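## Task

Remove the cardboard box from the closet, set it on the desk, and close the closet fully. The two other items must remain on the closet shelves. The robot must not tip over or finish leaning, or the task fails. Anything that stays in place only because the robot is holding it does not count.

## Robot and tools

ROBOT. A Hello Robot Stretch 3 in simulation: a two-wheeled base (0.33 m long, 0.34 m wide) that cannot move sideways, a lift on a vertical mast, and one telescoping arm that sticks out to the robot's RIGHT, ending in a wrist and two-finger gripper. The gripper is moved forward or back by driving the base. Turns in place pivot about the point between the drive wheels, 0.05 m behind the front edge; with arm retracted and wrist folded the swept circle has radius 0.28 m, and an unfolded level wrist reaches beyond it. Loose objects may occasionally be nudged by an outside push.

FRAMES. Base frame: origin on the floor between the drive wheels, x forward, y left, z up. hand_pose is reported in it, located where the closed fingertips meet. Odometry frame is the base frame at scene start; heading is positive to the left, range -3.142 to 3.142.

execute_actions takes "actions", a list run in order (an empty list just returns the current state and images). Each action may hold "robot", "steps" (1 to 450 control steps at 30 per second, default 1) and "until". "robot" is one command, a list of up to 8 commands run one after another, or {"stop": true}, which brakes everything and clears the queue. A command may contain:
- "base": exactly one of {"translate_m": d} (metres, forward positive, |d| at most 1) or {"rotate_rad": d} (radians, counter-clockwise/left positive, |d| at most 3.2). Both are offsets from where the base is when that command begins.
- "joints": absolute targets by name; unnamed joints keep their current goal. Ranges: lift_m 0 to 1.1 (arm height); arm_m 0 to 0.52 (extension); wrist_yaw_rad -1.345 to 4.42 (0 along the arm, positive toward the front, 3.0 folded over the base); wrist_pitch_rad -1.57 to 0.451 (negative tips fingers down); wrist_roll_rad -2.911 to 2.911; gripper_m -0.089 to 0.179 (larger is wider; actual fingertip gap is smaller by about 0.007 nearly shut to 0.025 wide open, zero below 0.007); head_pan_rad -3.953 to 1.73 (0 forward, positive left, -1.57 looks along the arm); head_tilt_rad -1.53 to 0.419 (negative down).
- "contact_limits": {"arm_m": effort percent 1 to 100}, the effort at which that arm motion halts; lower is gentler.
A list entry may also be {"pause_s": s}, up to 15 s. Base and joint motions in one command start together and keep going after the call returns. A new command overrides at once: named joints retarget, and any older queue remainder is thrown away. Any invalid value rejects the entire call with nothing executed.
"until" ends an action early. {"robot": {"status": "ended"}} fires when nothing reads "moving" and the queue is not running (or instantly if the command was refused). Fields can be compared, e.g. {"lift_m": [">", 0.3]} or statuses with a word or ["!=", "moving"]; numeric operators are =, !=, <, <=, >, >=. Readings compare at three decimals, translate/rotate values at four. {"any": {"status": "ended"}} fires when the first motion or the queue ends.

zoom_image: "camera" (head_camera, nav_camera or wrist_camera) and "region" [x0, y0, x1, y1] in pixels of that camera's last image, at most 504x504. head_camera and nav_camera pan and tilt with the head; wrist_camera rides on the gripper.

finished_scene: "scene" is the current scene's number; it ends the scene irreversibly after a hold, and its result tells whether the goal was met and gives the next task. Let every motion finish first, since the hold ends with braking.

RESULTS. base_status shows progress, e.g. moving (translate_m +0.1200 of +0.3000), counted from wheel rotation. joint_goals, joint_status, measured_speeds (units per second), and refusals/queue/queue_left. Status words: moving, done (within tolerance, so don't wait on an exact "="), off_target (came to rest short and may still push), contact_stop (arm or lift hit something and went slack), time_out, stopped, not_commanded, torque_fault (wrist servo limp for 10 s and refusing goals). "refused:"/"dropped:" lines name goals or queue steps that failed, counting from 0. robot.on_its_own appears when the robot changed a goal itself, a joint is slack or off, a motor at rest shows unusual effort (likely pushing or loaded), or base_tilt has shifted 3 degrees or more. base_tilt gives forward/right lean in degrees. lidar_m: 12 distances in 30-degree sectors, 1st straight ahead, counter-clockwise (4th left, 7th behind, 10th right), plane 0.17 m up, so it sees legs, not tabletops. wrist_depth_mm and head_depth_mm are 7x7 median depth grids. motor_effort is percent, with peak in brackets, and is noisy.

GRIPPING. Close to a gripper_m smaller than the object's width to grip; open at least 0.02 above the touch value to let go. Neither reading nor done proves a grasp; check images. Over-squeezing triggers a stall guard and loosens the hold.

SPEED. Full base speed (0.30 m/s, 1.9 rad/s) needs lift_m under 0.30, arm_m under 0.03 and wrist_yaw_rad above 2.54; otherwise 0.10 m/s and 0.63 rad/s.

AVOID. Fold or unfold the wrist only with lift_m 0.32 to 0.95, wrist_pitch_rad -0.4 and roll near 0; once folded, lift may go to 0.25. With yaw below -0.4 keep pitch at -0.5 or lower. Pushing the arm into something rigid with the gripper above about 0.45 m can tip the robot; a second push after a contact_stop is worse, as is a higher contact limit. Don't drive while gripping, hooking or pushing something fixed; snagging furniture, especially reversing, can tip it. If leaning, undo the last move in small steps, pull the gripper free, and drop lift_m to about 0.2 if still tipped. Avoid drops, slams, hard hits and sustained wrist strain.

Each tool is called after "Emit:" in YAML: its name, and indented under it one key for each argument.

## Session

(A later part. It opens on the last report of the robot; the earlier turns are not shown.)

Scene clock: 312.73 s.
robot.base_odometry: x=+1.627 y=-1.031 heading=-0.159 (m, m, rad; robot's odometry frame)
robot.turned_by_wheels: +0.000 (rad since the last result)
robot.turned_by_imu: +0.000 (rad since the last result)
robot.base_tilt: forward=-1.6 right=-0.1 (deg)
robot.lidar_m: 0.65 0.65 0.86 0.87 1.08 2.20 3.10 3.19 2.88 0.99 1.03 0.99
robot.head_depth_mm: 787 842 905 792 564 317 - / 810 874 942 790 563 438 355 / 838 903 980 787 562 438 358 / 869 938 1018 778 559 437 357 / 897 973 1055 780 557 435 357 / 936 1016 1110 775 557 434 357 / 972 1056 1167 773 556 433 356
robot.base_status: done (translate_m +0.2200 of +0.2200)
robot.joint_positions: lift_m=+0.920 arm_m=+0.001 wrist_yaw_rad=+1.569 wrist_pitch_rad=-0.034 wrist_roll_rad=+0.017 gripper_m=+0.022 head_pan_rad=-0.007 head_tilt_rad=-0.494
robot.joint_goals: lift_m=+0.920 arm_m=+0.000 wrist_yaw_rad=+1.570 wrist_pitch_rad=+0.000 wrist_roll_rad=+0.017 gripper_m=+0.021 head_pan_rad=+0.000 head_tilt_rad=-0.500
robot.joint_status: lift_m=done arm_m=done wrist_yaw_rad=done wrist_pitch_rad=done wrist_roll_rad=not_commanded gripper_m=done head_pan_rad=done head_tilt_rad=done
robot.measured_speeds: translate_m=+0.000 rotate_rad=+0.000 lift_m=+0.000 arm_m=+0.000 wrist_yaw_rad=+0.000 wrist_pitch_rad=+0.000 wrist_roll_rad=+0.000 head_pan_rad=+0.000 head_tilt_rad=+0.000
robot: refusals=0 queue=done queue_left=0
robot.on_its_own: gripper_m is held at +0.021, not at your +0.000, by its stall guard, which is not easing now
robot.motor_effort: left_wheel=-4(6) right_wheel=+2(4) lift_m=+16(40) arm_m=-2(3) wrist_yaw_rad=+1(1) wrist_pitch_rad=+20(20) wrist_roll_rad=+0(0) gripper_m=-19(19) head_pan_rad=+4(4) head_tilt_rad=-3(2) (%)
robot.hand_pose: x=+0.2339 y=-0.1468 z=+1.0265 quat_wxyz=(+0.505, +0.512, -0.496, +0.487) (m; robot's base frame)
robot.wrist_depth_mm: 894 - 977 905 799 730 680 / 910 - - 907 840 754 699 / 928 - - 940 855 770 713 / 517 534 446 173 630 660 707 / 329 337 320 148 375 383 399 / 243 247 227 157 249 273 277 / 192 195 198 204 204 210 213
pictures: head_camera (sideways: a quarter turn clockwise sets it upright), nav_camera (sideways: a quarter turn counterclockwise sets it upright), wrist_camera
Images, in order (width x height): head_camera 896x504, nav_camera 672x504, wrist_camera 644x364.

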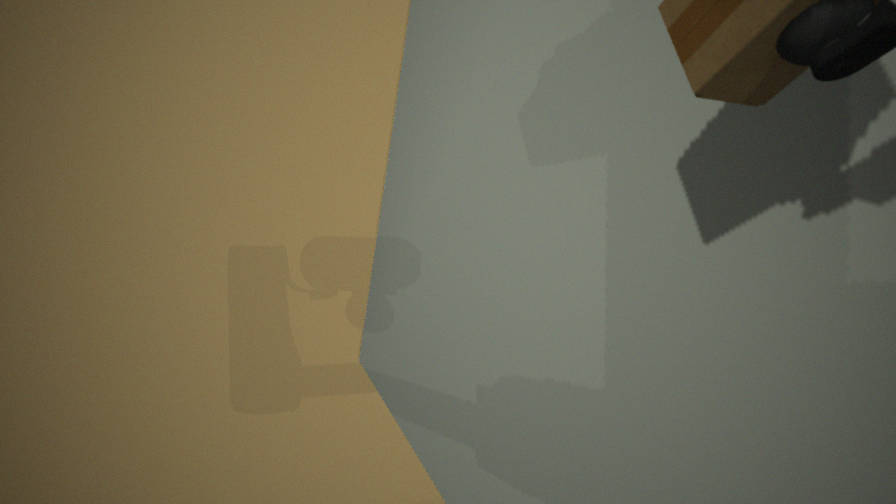

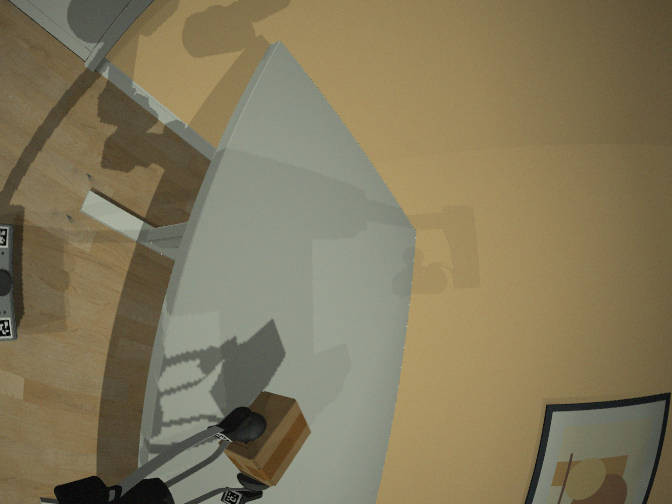

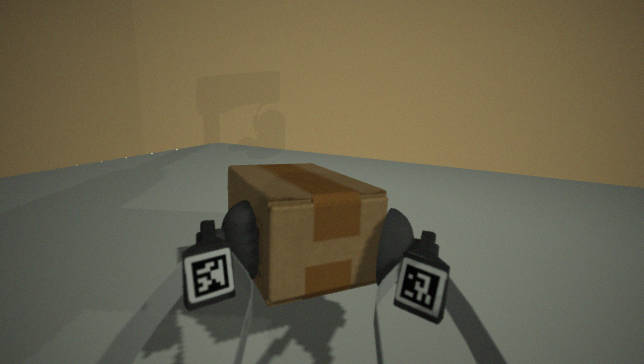

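Emit:
execute_actions:
  actions:
    - {"robot":[{"joints":{"lift_m":0.878}},{"joints":{"gripper_m":0.12}},{"base":{"translate_m":-0.25}},{"joints":{"wrist_yaw_rad":3.0,"wrist_pitch_rad":-0.4,"gripper_m":0.03}},{"joints":{"lift_m":0.28}}],"steps":450,"until":{"robot":{"status":"ended"}}}
    - {"steps":300,"until":{"robot":{"status":"ended"}}}

Emit:
execute_actions:
  actions:
    - {"robot":[{"base":{"rotate_rad":-3.02}},{"base":{"translate_m":1.0}},{"base":{"translate_m":1.0}},{"base":{"translate_m":0.7}},{"base":{"rotate_rad":-0.414},"joints":{"lift_m":0.94,"head_pan_rad":-0.7,"head_tilt_rad":-0.3}},{"joints":{"wrist_yaw_rad":1.8,"wrist_pitch_rad":0,"gripper_m":0.16,"arm_m":0.4,"lift_m":0.955}}],"steps":450,"until":{"robot":{"status":"ended"}}}
    - {"steps":450,"until":{"robot":{"status":"ended"}}}

Scene clock: 328.77 s.
robot.base_odometry: x=+1.380 y=-0.992 heading=-0.159 (m, m, rad; robot's odometry frame)
robot.turned_by_wheels: +0.000 (rad since the last result)
robot.turned_by_imu: -0.006 (rad since the last result)
robot.base_tilt: forward=-1.7 right=-0.1 (deg)
robot.lidar_m: 0.89 1.08 0.96 0.97 1.17 2.40 2.85 3.10 2.80 2.11 1.07 1.22
robot.head_depth_mm: 977 1055 1111 797 545 487 1347 / 1012 1088 1145 793 523 1497 1345 / 1047 1120 1185 788 559 1583 1336 / 1087 1169 1221 784 559 1580 1334 / 1122 1218 1276 777 583 1489 1300 / 1168 1273 1356 777 606 1534 1296 / 1215 1326 1438 771 632 1606 1337
robot.base_status: done (translate_m -0.2500 of -0.2500)
robot.joint_positions: lift_m=+0.280 arm_m=+0.001 wrist_yaw_rad=+2.998 wrist_pitch_rad=-0.417 wrist_roll_rad=+0.017 gripper_m=+0.030 head_pan_rad=-0.007 head_tilt_rad=-0.494
robot.joint_goals: lift_m=+0.280 arm_m=+0.000 wrist_yaw_rad=+3.000 wrist_pitch_rad=-0.400 wrist_roll_rad=+0.017 gripper_m=+0.030 head_pan_rad=+0.000 head_tilt_rad=-0.500
robot.joint_status: lift_m=done arm_m=done wrist_yaw_rad=done wrist_pitch_rad=done wrist_roll_rad=not_commanded gripper_m=done head_pan_rad=done head_tilt_rad=done
robot.measured_speeds: translate_m=+0.000 rotate_rad=+0.000 lift_m=+0.000 arm_m=+0.000 wrist_yaw_rad=+0.000 wrist_pitch_rad=+0.000 wrist_roll_rad=+0.000 head_pan_rad=+0.000 head_tilt_rad=+0.000
robot: refusals=0 queue=done queue_left=0
robot.motor_effort: left_wheel=-4(10) right_wheel=+2(2) lift_m=+16(14) arm_m=-3(3) wrist_yaw_rad=+1(5) wrist_pitch_rad=+10(20) wrist_roll_rad=-1(0) gripper_m=+0(82) head_pan_rad=+4(4) head_tilt_rad=-3(4) (%)
robot.hand_pose: x=+0.0108 y=+0.0760 z=+0.2933 quat_wxyz=(+0.197, +0.706, +0.095, +0.674) (m; robot's base frame)
robot.wrist_depth_mm: - - - 959 927 874 849 / - - - - 990 945 901 / 856 868 903 914 953 957 930 / 687 691 704 714 724 746 763 / 561 577 - 581 611 603 599 / 481 502 - - 519 513 516 / - - - - 432 438 442
pictures: head_camera (sideways: a quarter turn clockwise sets it upright), nav_camera (sideways: a quarter turn counterclockwise sets it upright), wrist_camera
Images, in order (width x height): head_camera 896x504, nav_camera 672x504, wrist_camera 644x364.

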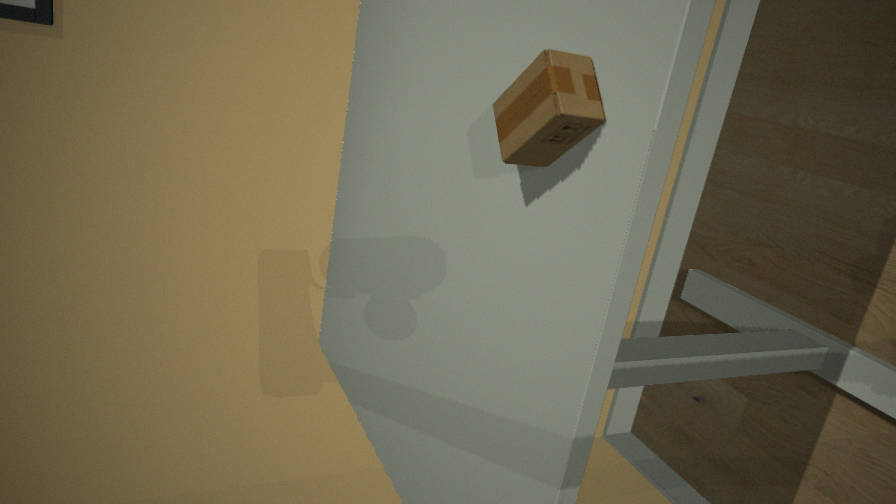

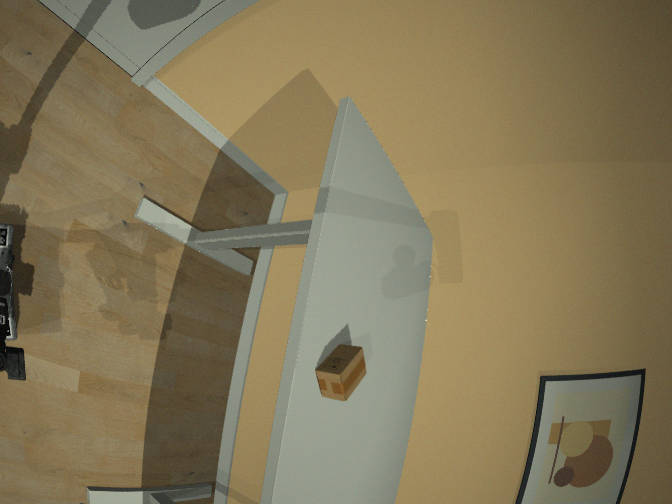

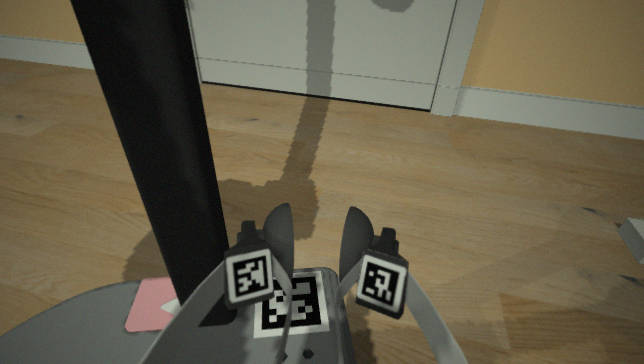

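Scene clock: 356.93 s.
robot.base_odometry: x=-1.318 y=-0.891 heading=+2.690 (m, m, rad; robot's odometry frame)
robot.turned_by_wheels: -3.434 (rad since the last result)
robot.turned_by_imu: -3.402 (rad since the last result)
robot.base_tilt: forward=-1.6 right=-0.1 (deg)
robot.lidar_m: 0.45 1.30 1.49 1.47 1.59 2.37 3.18 2.95 2.34 1.36 0.70 0.46
robot.head_depth_mm: 580 618 664 717 775 845 929 / 1375 616 640 672 715 764 818 / 1319 1394 1487 1335 1296 1390 1509 / 1240 1302 1369 1316 1286 1324 1458 / 1164 1220 1277 1170 1278 1235 1166 / 1095 1147 1210 1046 1272 1032 1104 / 1036 1075 1130 1038 1194 983 1064
robot.base_status: done (rotate_rad -0.4139 of -0.4140)
robot.joint_positions: lift_m=+0.955 arm_m=+0.400 wrist_yaw_rad=+1.800 wrist_pitch_rad=-0.025 wrist_roll_rad=+0.017 gripper_m=+0.160 head_pan_rad=-0.693 head_tilt_rad=-0.310
robot.joint_goals: lift_m=+0.955 arm_m=+0.400 wrist_yaw_rad=+1.800 wrist_pitch_rad=+0.000 wrist_roll_rad=+0.017 gripper_m=+0.160 head_pan_rad=-0.700 head_tilt_rad=-0.300
robot.joint_status: lift_m=done arm_m=done wrist_yaw_rad=done wrist_pitch_rad=done wrist_roll_rad=not_commanded gripper_m=done head_pan_rad=done head_tilt_rad=done
robot.measured_speeds: translate_m=+0.000 rotate_rad=+0.000 lift_m=+0.000 arm_m=+0.000 wrist_yaw_rad=+0.000 wrist_pitch_rad=+0.000 wrist_roll_rad=+0.000 head_pan_rad=+0.000 head_tilt_rad=+0.000
robot: refusals=0 queue=done queue_left=0
robot.motor_effort: left_wheel=+4(17) right_wheel=-2(6) lift_m=+39(42) arm_m=+4(5) wrist_yaw_rad=+0(1) wrist_pitch_rad=+15(15) wrist_roll_rad=+0(0) gripper_m=+0(84) head_pan_rad=-4(45) head_tilt_rad=+6(24) (%)
robot.hand_pose: x=+0.2275 y=-0.4865 z=+1.0629 quat_wxyz=(+0.443, +0.564, -0.436, +0.544) (m; robot's base frame)
robot.wrist_depth_mm: 452 484 765 810 692 290 270 / 480 488 861 - - 299 274 / 505 500 853 - - 307 282 / 529 520 921 - 678 316 290 / 559 585 931 - 905 321 299 / - 601 923 892 374 - 303 / 609 550 958 - 380 353 312
pictures: head_camera (sideways: a quarter turn clockwise sets it upright), nav_camera (sideways: a quarter turn counterclockwise sets it upright), wrist_camera
Images, in order (width x height): head_camera 896x504, nav_camera 672x504, wrist_camera 644x364.

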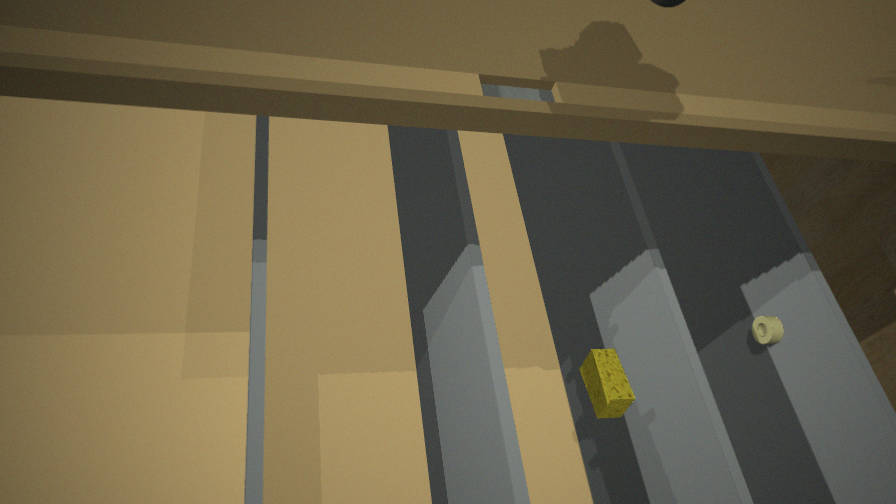

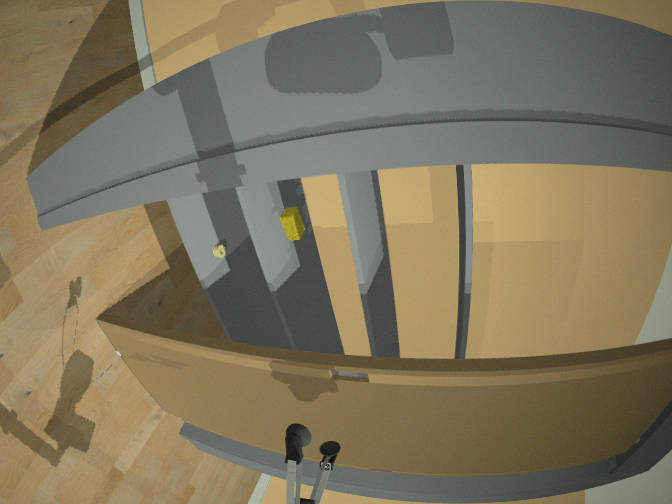

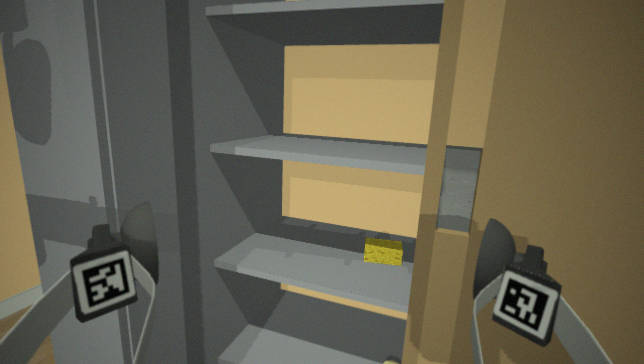

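Emit:
execute_actions:
  actions:
    - {"robot":[{"base":{"rotate_rad":-0.03}},{"base":{"translate_m":0.13}}],"steps":450,"until":{"robot":{"status":"ended"}}}

Scene clock: 360.47 s.
robot.base_odometry: x=-1.433 y=-0.831 heading=+2.661 (m, m, rad; robot's odometry frame)
robot.turned_by_wheels: -0.030 (rad since the last result)
robot.turned_by_imu: -0.030 (rad since the last result)
robot.base_tilt: forward=-1.7 right=-0.1 (deg)
robot.lidar_m: 0.32 1.15 1.49 1.46 1.56 2.28 3.29 3.06 2.36 1.04 0.62 0.33
robot.head_depth_mm: 1426 1484 1536 587 612 646 689 / 1312 1388 1469 1353 1294 1345 1473 / 1208 1274 1342 1187 1294 1276 1189 / 1119 1185 1251 1062 1290 1040 1105 / 1045 1101 1154 1049 1209 949 1066 / 985 1021 1077 1039 1141 905 1032 / 930 963 1012 1034 745 868 763
robot.base_status: done (translate_m +0.1300 of +0.1300)
robot.joint_positions: lift_m=+0.955 arm_m=+0.400 wrist_yaw_rad=+1.800 wrist_pitch_rad=-0.024 wrist_roll_rad=+0.017 gripper_m=+0.160 head_pan_rad=-0.693 head_tilt_rad=-0.310
robot.joint_goals: lift_m=+0.955 arm_m=+0.400 wrist_yaw_rad=+1.800 wrist_pitch_rad=+0.000 wrist_roll_rad=+0.017 gripper_m=+0.160 head_pan_rad=-0.700 head_tilt_rad=-0.300
robot.joint_status: lift_m=done arm_m=done wrist_yaw_rad=done wrist_pitch_rad=done wrist_roll_rad=not_commanded gripper_m=done head_pan_rad=done head_tilt_rad=done
robot.measured_speeds: translate_m=+0.000 rotate_rad=+0.000 lift_m=+0.000 arm_m=+0.000 wrist_yaw_rad=+0.000 wrist_pitch_rad=+0.000 wrist_roll_rad=+0.000 head_pan_rad=+0.000 head_tilt_rad=+0.000
robot: refusals=0 queue=done queue_left=0
robot.motor_effort: left_wheel=+3(12) right_wheel=-2(6) lift_m=+39(39) arm_m=+4(4) wrist_yaw_rad=+0(1) wrist_pitch_rad=+14(14) wrist_roll_rad=-1(0) gripper_m=+0(0) head_pan_rad=-4(4) head_tilt_rad=+5(6) (%)
robot.hand_pose: x=+0.2275 y=-0.4865 z=+1.0629 quat_wxyz=(+0.443, +0.564, -0.436, +0.544) (m; robot's base frame)
robot.wrist_depth_mm: 383 597 758 813 686 194 180 / 390 616 884 - 926 198 186 / 388 621 862 998 868 205 190 / 398 638 898 - 560 212 196 / 399 733 936 - 246 216 202 / 387 743 805 791 250 - 207 / 442 678 - 983 255 235 211
pictures: head_camera (sideways: a quarter turn clockwise sets it upright), nav_camera (sideways: a quarter turn counterclockwise sets it upright), wrist_camera
Images, in order (width x height): head_camera 896x504, nav_camera 672x504, wrist_camera 644x364.

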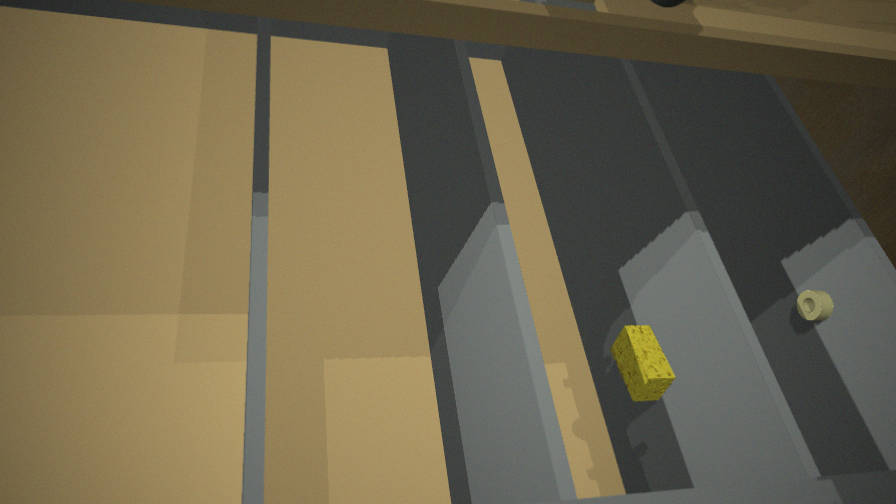

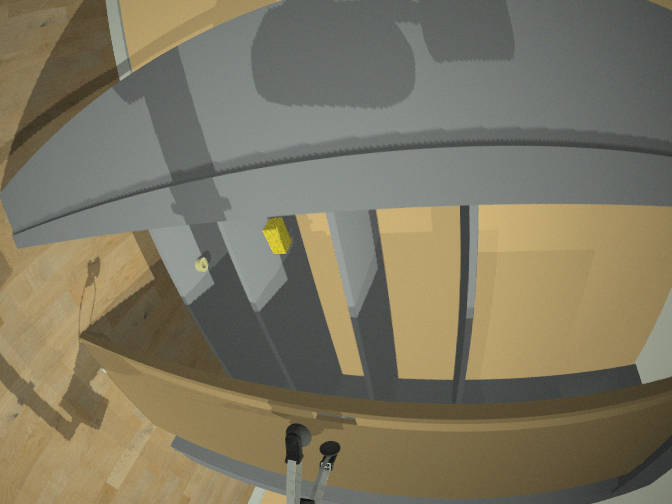

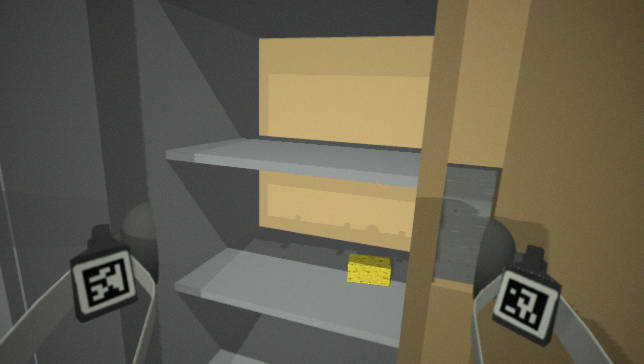

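Emit:
execute_actions:
  actions:
    - {"robot":[{"joints":{"arm_m":0.391}},{"base":{"translate_m":0.066}},{"joints":{"arm_m":0.2},"contact_limits":{"arm_m":25}}],"steps":450,"until":{"robot":{"status":"ended"}}}

Scene clock: 366.03 s.
robot.base_odometry: x=-1.492 y=-0.801 heading=+2.660 (m, m, rad; robot's odometry frame)
robot.turned_by_wheels: +0.000 (rad since the last result)
robot.turned_by_imu: -0.001 (rad since the last result)
robot.base_tilt: forward=-1.6 right=+0.0 (deg)
robot.lidar_m: 0.26 0.29 1.48 1.46 1.55 2.27 3.37 3.05 2.37 0.85 0.46 0.26
robot.head_depth_mm: 356 370 391 414 448 494 537 / 1213 1288 1349 896 465 477 494 / 1125 1193 1272 1073 1221 1001 1191 / 1052 1110 1168 1062 1157 912 1046 / 982 1028 1080 1050 1086 911 1006 / 921 955 1008 1026 753 901 779 / 878 915 966 996 - - -
robot.base_status: done (translate_m +0.0660 of +0.0660)
robot.joint_positions: lift_m=+0.955 arm_m=+0.201 wrist_yaw_rad=+1.773 wrist_pitch_rad=-0.025 wrist_roll_rad=+0.018 gripper_m=+0.160 head_pan_rad=-0.693 head_tilt_rad=-0.309
robot.joint_goals: lift_m=+0.955 arm_m=+0.200 wrist_yaw_rad=+1.800 wrist_pitch_rad=+0.000 wrist_roll_rad=+0.018 gripper_m=+0.160 head_pan_rad=-0.700 head_tilt_rad=-0.300
robot.joint_status: lift_m=done arm_m=done wrist_yaw_rad=done wrist_pitch_rad=done wrist_roll_rad=not_commanded gripper_m=done head_pan_rad=done head_tilt_rad=done
robot.measured_speeds: translate_m=+0.000 rotate_rad=+0.000 lift_m=+0.000 arm_m=+0.000 wrist_yaw_rad=+0.000 wrist_pitch_rad=+0.000 wrist_roll_rad=+0.000 head_pan_rad=+0.000 head_tilt_rad=+0.000
robot: refusals=0 queue=done queue_left=0
robot.on_its_own: wrist_yaw_rad is at rest, and its effort (+24) is outside its rest range (-12 to +12)
robot.motor_effort: left_wheel=+0(16) right_wheel=+0(9) lift_m=+38(39) arm_m=-4(7) wrist_yaw_rad=+24(59) wrist_pitch_rad=+15(15) wrist_roll_rad=-1(1) gripper_m=-6(8) head_pan_rad=-4(4) head_tilt_rad=+5(6) (%)
robot.contact_limits: arm_m 25 (drawing in: default 18, maximum 30; extending or still: default 26, maximum 42)
robot.hand_pose: x=+0.2290 y=-0.2943 z=+1.0628 quat_wxyz=(+0.450, +0.558, -0.444, +0.537) (m; robot's base frame)
robot.wrist_depth_mm: 208 259 547 802 771 158 143 / 211 263 568 909 857 156 146 / 215 270 574 935 883 161 150 / 224 276 580 659 590 167 154 / 231 312 616 - 960 178 159 / 242 322 640 791 807 183 162 / 250 292 648 650 619 187 165
pictures: head_camera (sideways: a quarter turn clockwise sets it upright), nav_camera (sideways: a quarter turn counterclockwise sets it upright), wrist_camera
Images, in order (width x height): head_camera 896x504, nav_camera 672x504, wrist_camera 644x364.

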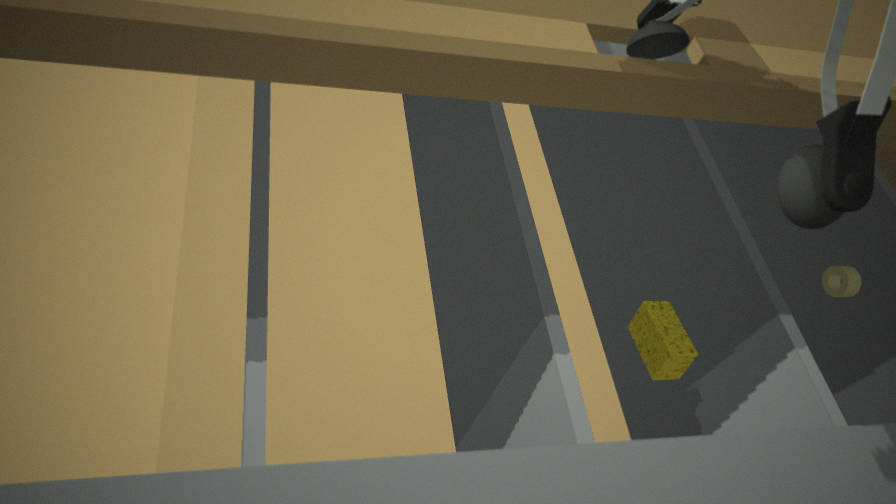

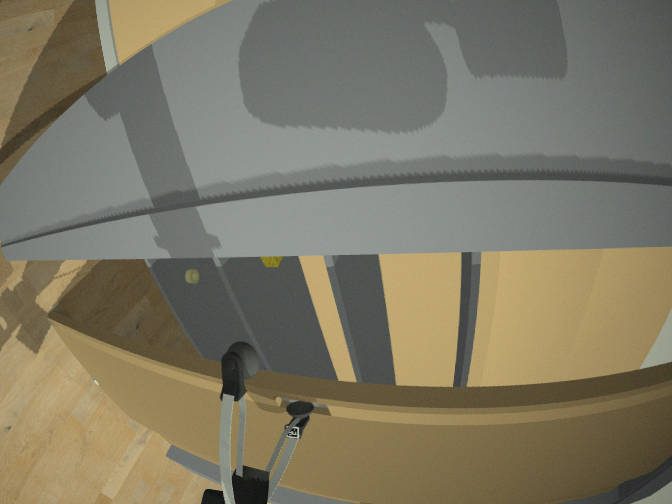

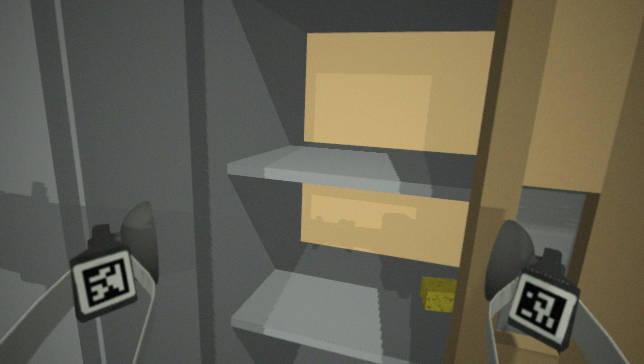

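Emit:
execute_actions:
  actions:
    - {"robot":[{"joints":{"arm_m":0.14},"contact_limits":{"arm_m":25}},{"joints":{"arm_m":0.15}},{"base":{"translate_m":-0.05}},{"joints":{"arm_m":0.265,"wrist_yaw_rad":1.95,"gripper_m":0.0}},{"base":{"translate_m":0.04}}],"steps":450,"until":{"robot":{"status":"ended"}}}

Scene clock: 375.17 s.
robot.base_odometry: x=-1.483 y=-0.805 heading=+2.661 (m, m, rad; robot's odometry frame)
robot.turned_by_wheels: +0.000 (rad since the last result)
robot.turned_by_imu: -0.002 (rad since the last result)
robot.base_tilt: forward=-1.7 right=+0.0 (deg)
robot.lidar_m: 0.27 0.30 1.48 1.46 1.55 2.28 3.37 3.05 2.37 0.88 0.46 0.27
robot.head_depth_mm: 360 378 400 429 474 503 560 / 1224 1289 1323 444 456 486 511 / 1138 1214 1284 1073 1290 1043 1117 / 1061 1116 1174 1062 1214 953 1071 / 992 1031 1099 1056 1099 910 1037 / 932 968 1018 1037 753 908 974 / 881 915 969 1003 723 - -
robot.base_status: done (translate_m +0.0400 of +0.0400)
robot.joint_positions: lift_m=+0.955 arm_m=+0.265 wrist_yaw_rad=+1.948 wrist_pitch_rad=-0.024 wrist_roll_rad=+0.018 gripper_m=+0.000 head_pan_rad=-0.693 head_tilt_rad=-0.309
robot.joint_goals: lift_m=+0.955 arm_m=+0.265 wrist_yaw_rad=+1.950 wrist_pitch_rad=+0.000 wrist_roll_rad=+0.018 gripper_m=+0.000 head_pan_rad=-0.700 head_tilt_rad=-0.300
robot.joint_status: lift_m=done arm_m=done wrist_yaw_rad=done wrist_pitch_rad=done wrist_roll_rad=not_commanded gripper_m=done head_pan_rad=done head_tilt_rad=done
robot.measured_speeds: translate_m=+0.000 rotate_rad=+0.000 lift_m=+0.000 arm_m=+0.000 wrist_yaw_rad=+0.000 wrist_pitch_rad=+0.000 wrist_roll_rad=+0.000 head_pan_rad=+0.000 head_tilt_rad=+0.000
robot: refusals=0 queue=done queue_left=0
robot.motor_effort: left_wheel=+2(9) right_wheel=-1(5) lift_m=+39(39) arm_m=+4(5) wrist_yaw_rad=+2(26) wrist_pitch_rad=+14(15) wrist_roll_rad=-1(1) gripper_m=-3(82) head_pan_rad=-4(4) head_tilt_rad=+6(5) (%)
robot.hand_pose: x=+0.2162 y=-0.3154 z=+1.0629 quat_wxyz=(+0.401, +0.595, -0.393, +0.575) (m; robot's base frame)
robot.wrist_depth_mm: 296 269 497 699 754 158 143 / 312 277 508 780 890 163 147 / 338 285 531 801 890 167 150 / 358 292 542 694 600 177 154 / 383 307 479 - 992 185 157 / 412 319 387 - 775 190 162 / - 331 636 809 587 190 165
pictures: head_camera (sideways: a quarter turn clockwise sets it upright), nav_camera (sideways: a quarter turn counterclockwise sets it upright), wrist_camera
Images, in order (width x height): head_camera 896x504, nav_camera 672x504, wrist_camera 644x364.

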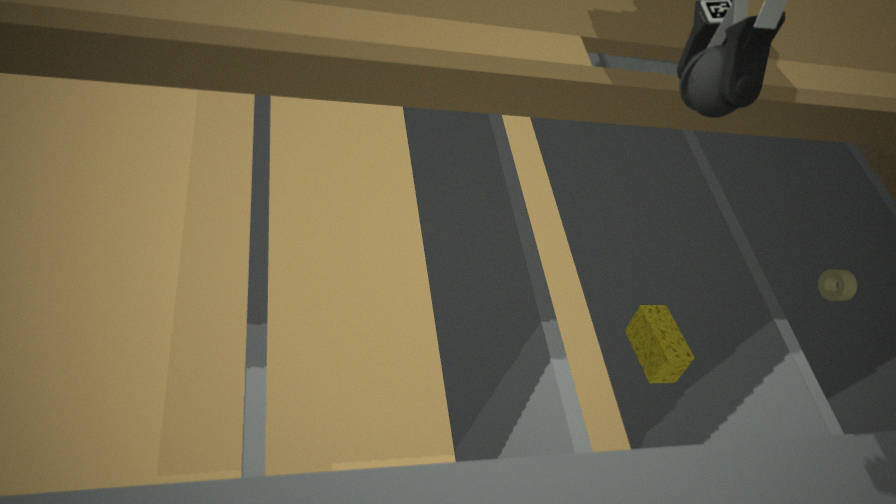

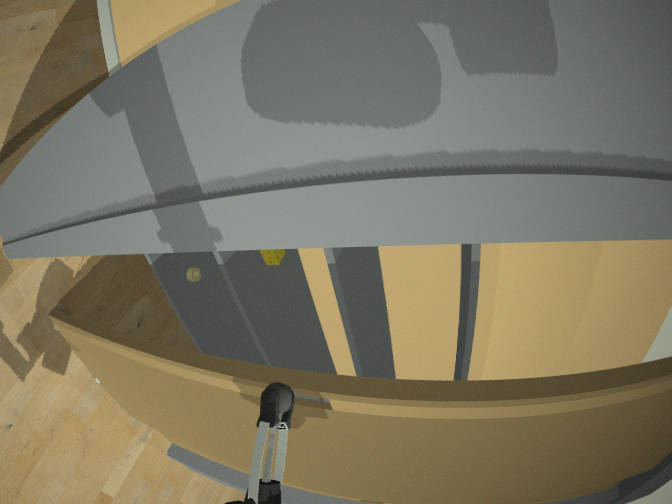

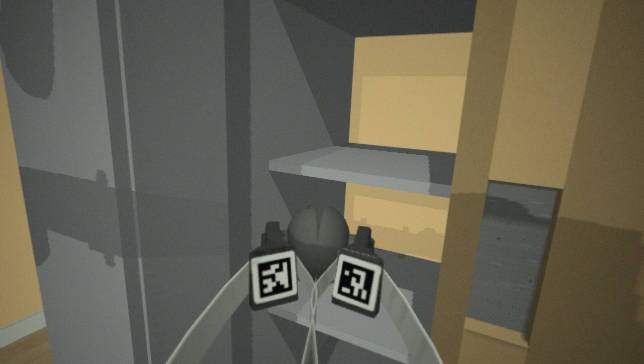

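Emit:
execute_actions:
  actions:
    - {"robot":[{"base":{"translate_m":-0.01}},{"joints":{"arm_m":0.35}}],"steps":450,"until":{"robot":{"status":"ended"}}}

Scene clock: 379.63 s.
robot.base_odometry: x=-1.474 y=-0.810 heading=+2.661 (m, m, rad; robot's odometry frame)
robot.turned_by_wheels: +0.000 (rad since the last result)
robot.turned_by_imu: -0.001 (rad since the last result)
robot.base_tilt: forward=-1.6 right=-0.1 (deg)
robot.lidar_m: 0.28 0.31 1.48 1.46 1.55 2.27 3.35 3.04 2.36 0.90 0.47 0.28
robot.head_depth_mm: 366 387 415 448 491 524 584 / 1216 1261 421 438 459 492 520 / 1147 1217 1285 1076 1288 1045 1111 / 1068 1129 1195 1063 1222 950 1072 / 1009 1051 1103 1055 1146 907 1039 / 939 977 1029 1046 1089 905 974 / 883 931 974 997 750 922 288
robot.base_status: done (translate_m -0.0100 of -0.0100)
robot.joint_positions: lift_m=+0.955 arm_m=+0.350 wrist_yaw_rad=+1.949 wrist_pitch_rad=-0.024 wrist_roll_rad=+0.018 gripper_m=+0.000 head_pan_rad=-0.693 head_tilt_rad=-0.309
robot.joint_goals: lift_m=+0.955 arm_m=+0.350 wrist_yaw_rad=+1.950 wrist_pitch_rad=+0.000 wrist_roll_rad=+0.018 gripper_m=+0.000 head_pan_rad=-0.700 head_tilt_rad=-0.300
robot.joint_status: lift_m=done arm_m=done wrist_yaw_rad=done wrist_pitch_rad=done wrist_roll_rad=not_commanded gripper_m=done head_pan_rad=done head_tilt_rad=done
robot.measured_speeds: translate_m=+0.000 rotate_rad=+0.000 lift_m=+0.000 arm_m=+0.000 wrist_yaw_rad=+0.000 wrist_pitch_rad=+0.000 wrist_roll_rad=+0.000 head_pan_rad=+0.000 head_tilt_rad=+0.000
robot: refusals=0 queue=done queue_left=0
robot.motor_effort: left_wheel=+3(6) right_wheel=-2(5) lift_m=+39(39) arm_m=+4(1) wrist_yaw_rad=+1(0) wrist_pitch_rad=+14(14) wrist_roll_rad=-1(1) gripper_m=-3(2) head_pan_rad=-4(3) head_tilt_rad=+5(6) (%)
robot.hand_pose: x=+0.2162 y=-0.4003 z=+1.0629 quat_wxyz=(+0.401, +0.595, -0.393, +0.575) (m; robot's base frame)
robot.wrist_depth_mm: 299 359 613 632 179 161 146 / 307 369 624 211 185 165 149 / 323 373 646 218 191 170 153 / 335 383 678 230 196 174 156 / 354 397 687 - 201 179 160 / 414 403 660 - 204 184 164 / 451 416 797 248 220 188 168
pictures: head_camera (sideways: a quarter turn clockwise sets it upright), nav_camera (sideways: a quarter turn counterclockwise sets it upright), wrist_camera
Images, in order (width x height): head_camera 896x504, nav_camera 672x504, wrist_camera 644x364.

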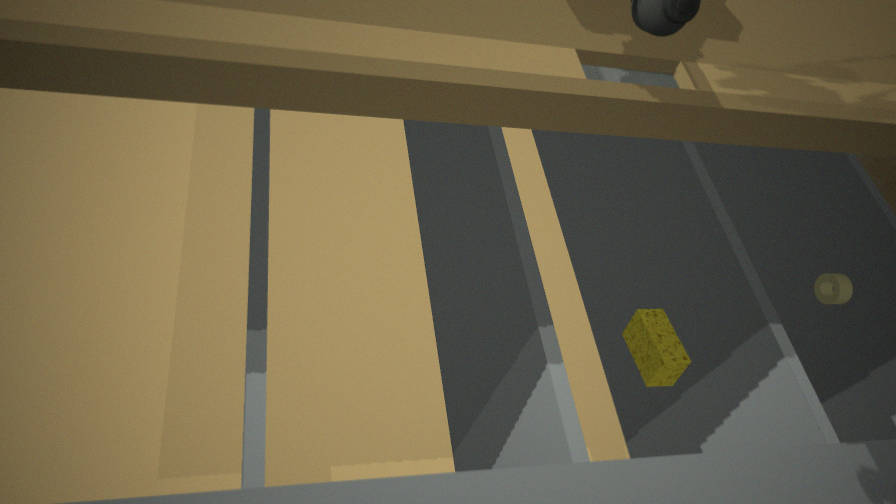

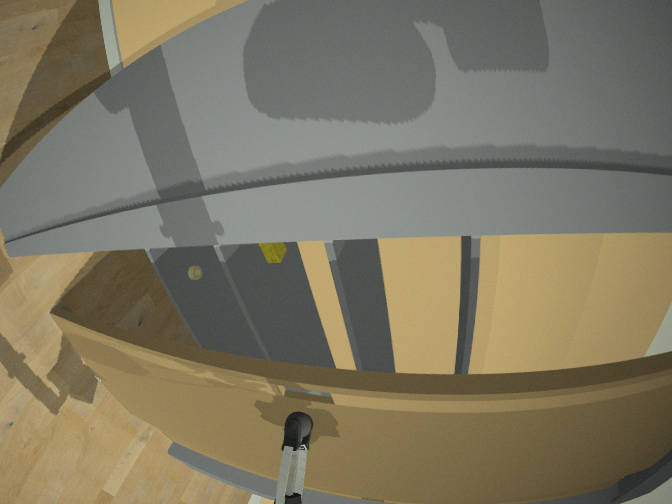

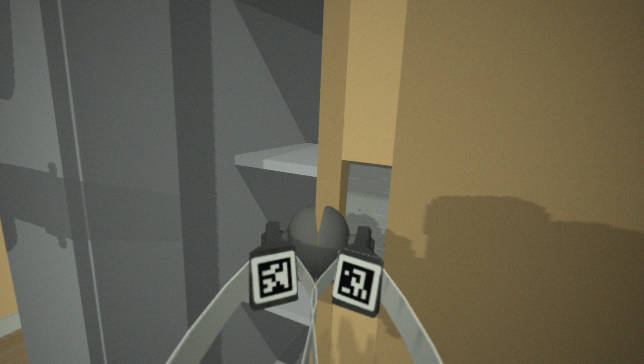

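Emit:
execute_actions:
  actions:
    - {"robot":[{"joints":{"arm_m":0.358}},{"base":{"translate_m":0.052}},{"joints":{"arm_m":0.25},"contact_limits":{"arm_m":25}}],"steps":450,"until":{"robot":{"status":"ended"}}}

Scene clock: 384.37 s.
robot.base_odometry: x=-1.520 y=-0.786 heading=+2.660 (m, m, rad; robot's odometry frame)
robot.turned_by_wheels: +0.000 (rad since the last result)
robot.turned_by_imu: -0.016 (rad since the last result)
robot.base_tilt: forward=-1.6 right=+0.0 (deg)
robot.lidar_m: 0.24 0.25 1.48 1.45 1.54 2.22 3.40 3.10 2.38 0.78 0.37 0.23
robot.head_depth_mm: 295 315 338 364 396 428 484 / 287 296 312 331 353 374 415 / 1095 1144 1192 894 745 390 410 / 1026 1081 1142 1068 1158 912 1039 / 959 999 1049 1060 759 902 977 / 899 927 985 1012 707 912 752 / - - - - - - -
robot.base_status: done (translate_m +0.0520 of +0.0520)
robot.joint_positions: lift_m=+0.955 arm_m=+0.250 wrist_yaw_rad=+1.976 wrist_pitch_rad=-0.030 wrist_roll_rad=+0.018 gripper_m=+0.000 head_pan_rad=-0.693 head_tilt_rad=-0.308
robot.joint_goals: lift_m=+0.955 arm_m=+0.250 wrist_yaw_rad=+1.993 wrist_pitch_rad=+0.000 wrist_roll_rad=+0.018 gripper_m=+0.000 head_pan_rad=-0.700 head_tilt_rad=-0.300
robot.joint_status: lift_m=done arm_m=done wrist_yaw_rad=done wrist_pitch_rad=done wrist_roll_rad=not_commanded gripper_m=done head_pan_rad=done head_tilt_rad=done
robot.measured_speeds: translate_m=+0.000 rotate_rad=+0.000 lift_m=+0.000 arm_m=+0.000 wrist_yaw_rad=+0.000 wrist_pitch_rad=+0.000 wrist_roll_rad=+0.000 head_pan_rad=+0.000 head_tilt_rad=+0.000
robot: refusals=0 queue=done queue_left=0
robot.on_its_own: wrist_yaw_rad is held at +1.993, not at your +1.950, by its stall guard, which is not easing now; wrist_yaw_rad is at rest, and its effort (+16) is outside its rest range (-12 to +12)
robot.motor_effort: left_wheel=-2(45) right_wheel=+1(25) lift_m=+38(39) arm_m=-4(8) wrist_yaw_rad=+16(25) wrist_pitch_rad=+18(20) wrist_roll_rad=-1(1) gripper_m=-4(5) head_pan_rad=-4(4) head_tilt_rad=+5(5) (%)
robot.contact_limits: arm_m 25 (drawing in: default 18, maximum 30; extending or still: default 26, maximum 42)
robot.hand_pose: x=+0.2134 y=-0.2949 z=+1.0614 quat_wxyz=(+0.395, +0.601, -0.383, +0.579) (m; robot's base frame)
robot.wrist_depth_mm: 221 249 461 163 143 128 115 / 229 257 478 168 147 132 119 / 239 262 491 174 152 135 121 / 254 268 507 185 157 139 124 / 270 275 440 189 161 143 127 / 338 283 358 - 163 146 131 / 363 289 611 199 176 150 134
pictures: head_camera (sideways: a quarter turn clockwise sets it upright), nav_camera (sideways: a quarter turn counterclockwise sets it upright), wrist_camera
Images, in order (width x height): head_camera 896x504, nav_camera 672x504, wrist_camera 644x364.

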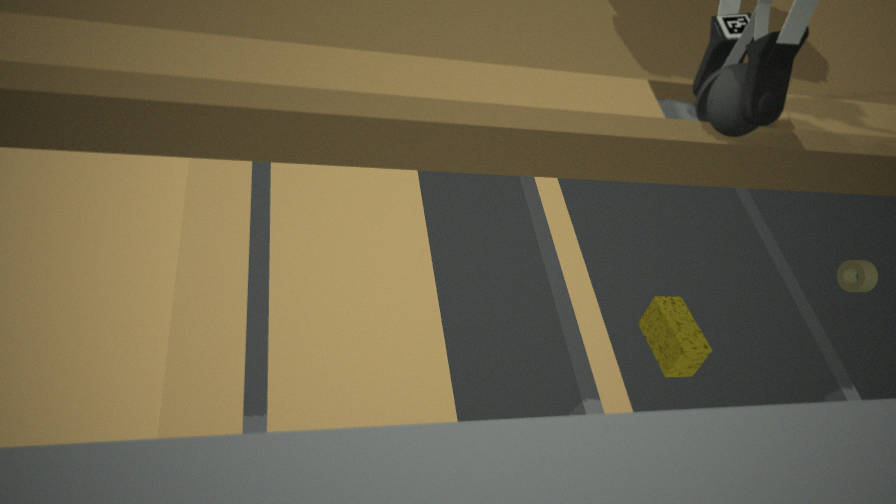

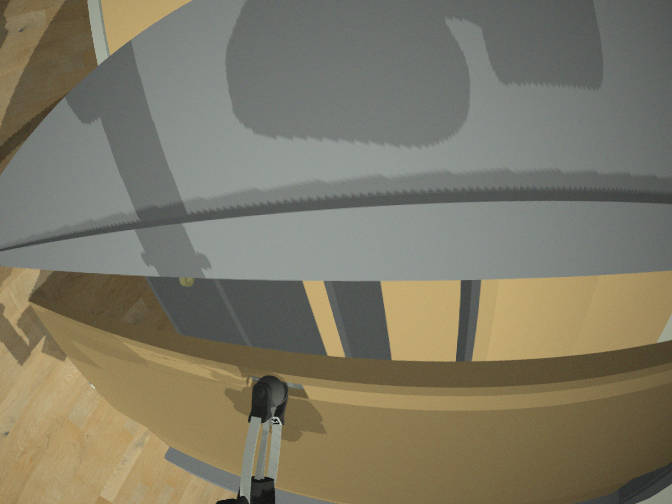

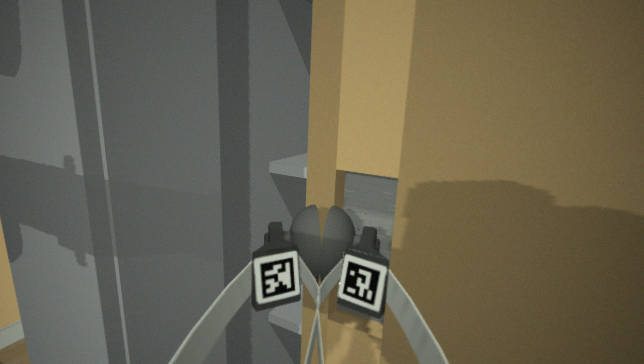

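Working. Continue with slight forward creep.

Emit:
execute_actions:
  actions:
    - {"robot":{"base":{"translate_m":0.008},"joints":{"arm_m":0.12},"contact_limits":{"arm_m":25}},"steps":450,"until":{"robot":{"status":"ended"}}}

Scene clock: 386.83 s.
robot.base_odometry: x=-1.527 y=-0.782 heading=+2.660 (m, m, rad; robot's odometry frame)
robot.turned_by_wheels: +0.000 (rad since the last result)
robot.turned_by_imu: -0.004 (rad since the last result)
robot.base_tilt: forward=-1.7 right=+0.0 (deg)
robot.lidar_m: 0.23 0.24 1.48 1.45 1.54 2.21 3.42 3.10 2.38 0.76 0.32 0.22
robot.head_depth_mm: 290 305 326 352 383 419 462 / - 286 296 316 342 368 397 / - - - 290 307 330 356 / - - - - 287 298 323 / - - - - - - 290 / 870 906 978 997 643 841 508 / - - - - - - -
robot.base_status: done (translate_m +0.0080 of +0.0080)
robot.joint_positions: lift_m=+0.955 arm_m=+0.120 wrist_yaw_rad=+1.975 wrist_pitch_rad=-0.030 wrist_roll_rad=+0.018 gripper_m=+0.000 head_pan_rad=-0.693 head_tilt_rad=-0.308
robot.joint_goals: lift_m=+0.955 arm_m=+0.120 wrist_yaw_rad=+1.993 wrist_pitch_rad=+0.000 wrist_roll_rad=+0.018 gripper_m=+0.000 head_pan_rad=-0.700 head_tilt_rad=-0.300
robot.joint_status: lift_m=done arm_m=done wrist_yaw_rad=done wrist_pitch_rad=done wrist_roll_rad=not_commanded gripper_m=done head_pan_rad=done head_tilt_rad=done
robot.measured_speeds: translate_m=+0.000 rotate_rad=+0.000 lift_m=+0.000 arm_m=+0.000 wrist_yaw_rad=+0.000 wrist_pitch_rad=+0.000 wrist_roll_rad=+0.000 head_pan_rad=+0.000 head_tilt_rad=+0.000
robot: refusals=0 queue=done queue_left=0
robot.on_its_own: wrist_yaw_rad is held at +1.993, not at your +1.950, by its stall guard, which is not easing now; wrist_yaw_rad is at rest, and its effort (+16) is outside its rest range (-12 to +12)
robot.motor_effort: left_wheel=-2(29) right_wheel=+1(19) lift_m=+38(38) arm_m=-4(7) wrist_yaw_rad=+16(29) wrist_pitch_rad=+18(20) wrist_roll_rad=-1(1) gripper_m=-5(5) head_pan_rad=-3(4) head_tilt_rad=+5(5) (%)
robot.contact_limits: arm_m 25 (drawing in: default 18, maximum 30; extending or still: default 26, maximum 42)
robot.hand_pose: x=+0.2135 y=-0.1650 z=+1.0616 quat_wxyz=(+0.395, +0.601, -0.384, +0.579) (m; robot's base frame)
robot.wrist_depth_mm: 247 201 165 165 145 130 117 / 261 210 170 170 150 133 120 / - 219 178 176 154 136 123 / - 230 184 186 158 140 126 / - 244 191 190 162 144 129 / - 257 199 - 164 149 132 / - 273 213 201 178 153 135
pictures: head_camera (sideways: a quarter turn clockwise sets it upright), nav_camera (sideways: a quarter turn counterclockwise sets it upright), wrist_camera
Images, in order (width x height): head_camera 896x504, nav_camera 672x504, wrist_camera 644x364.

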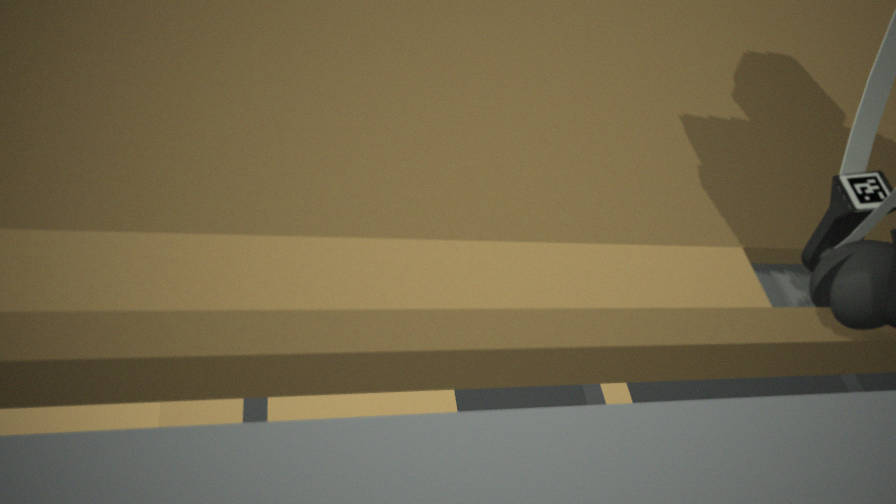

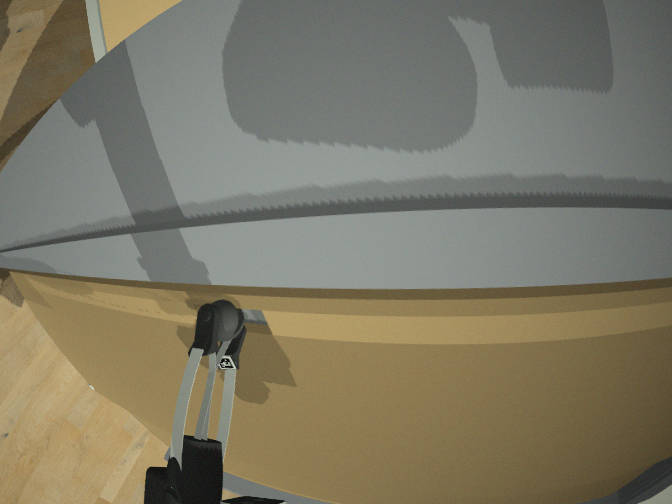

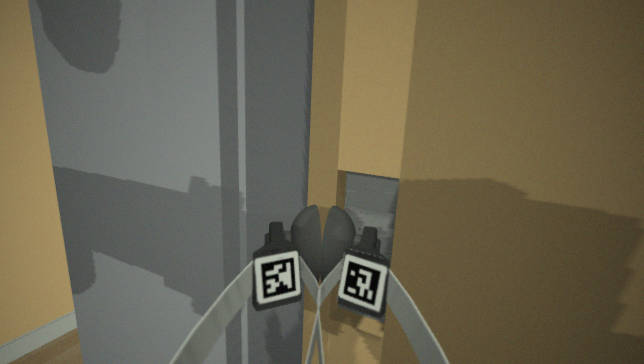

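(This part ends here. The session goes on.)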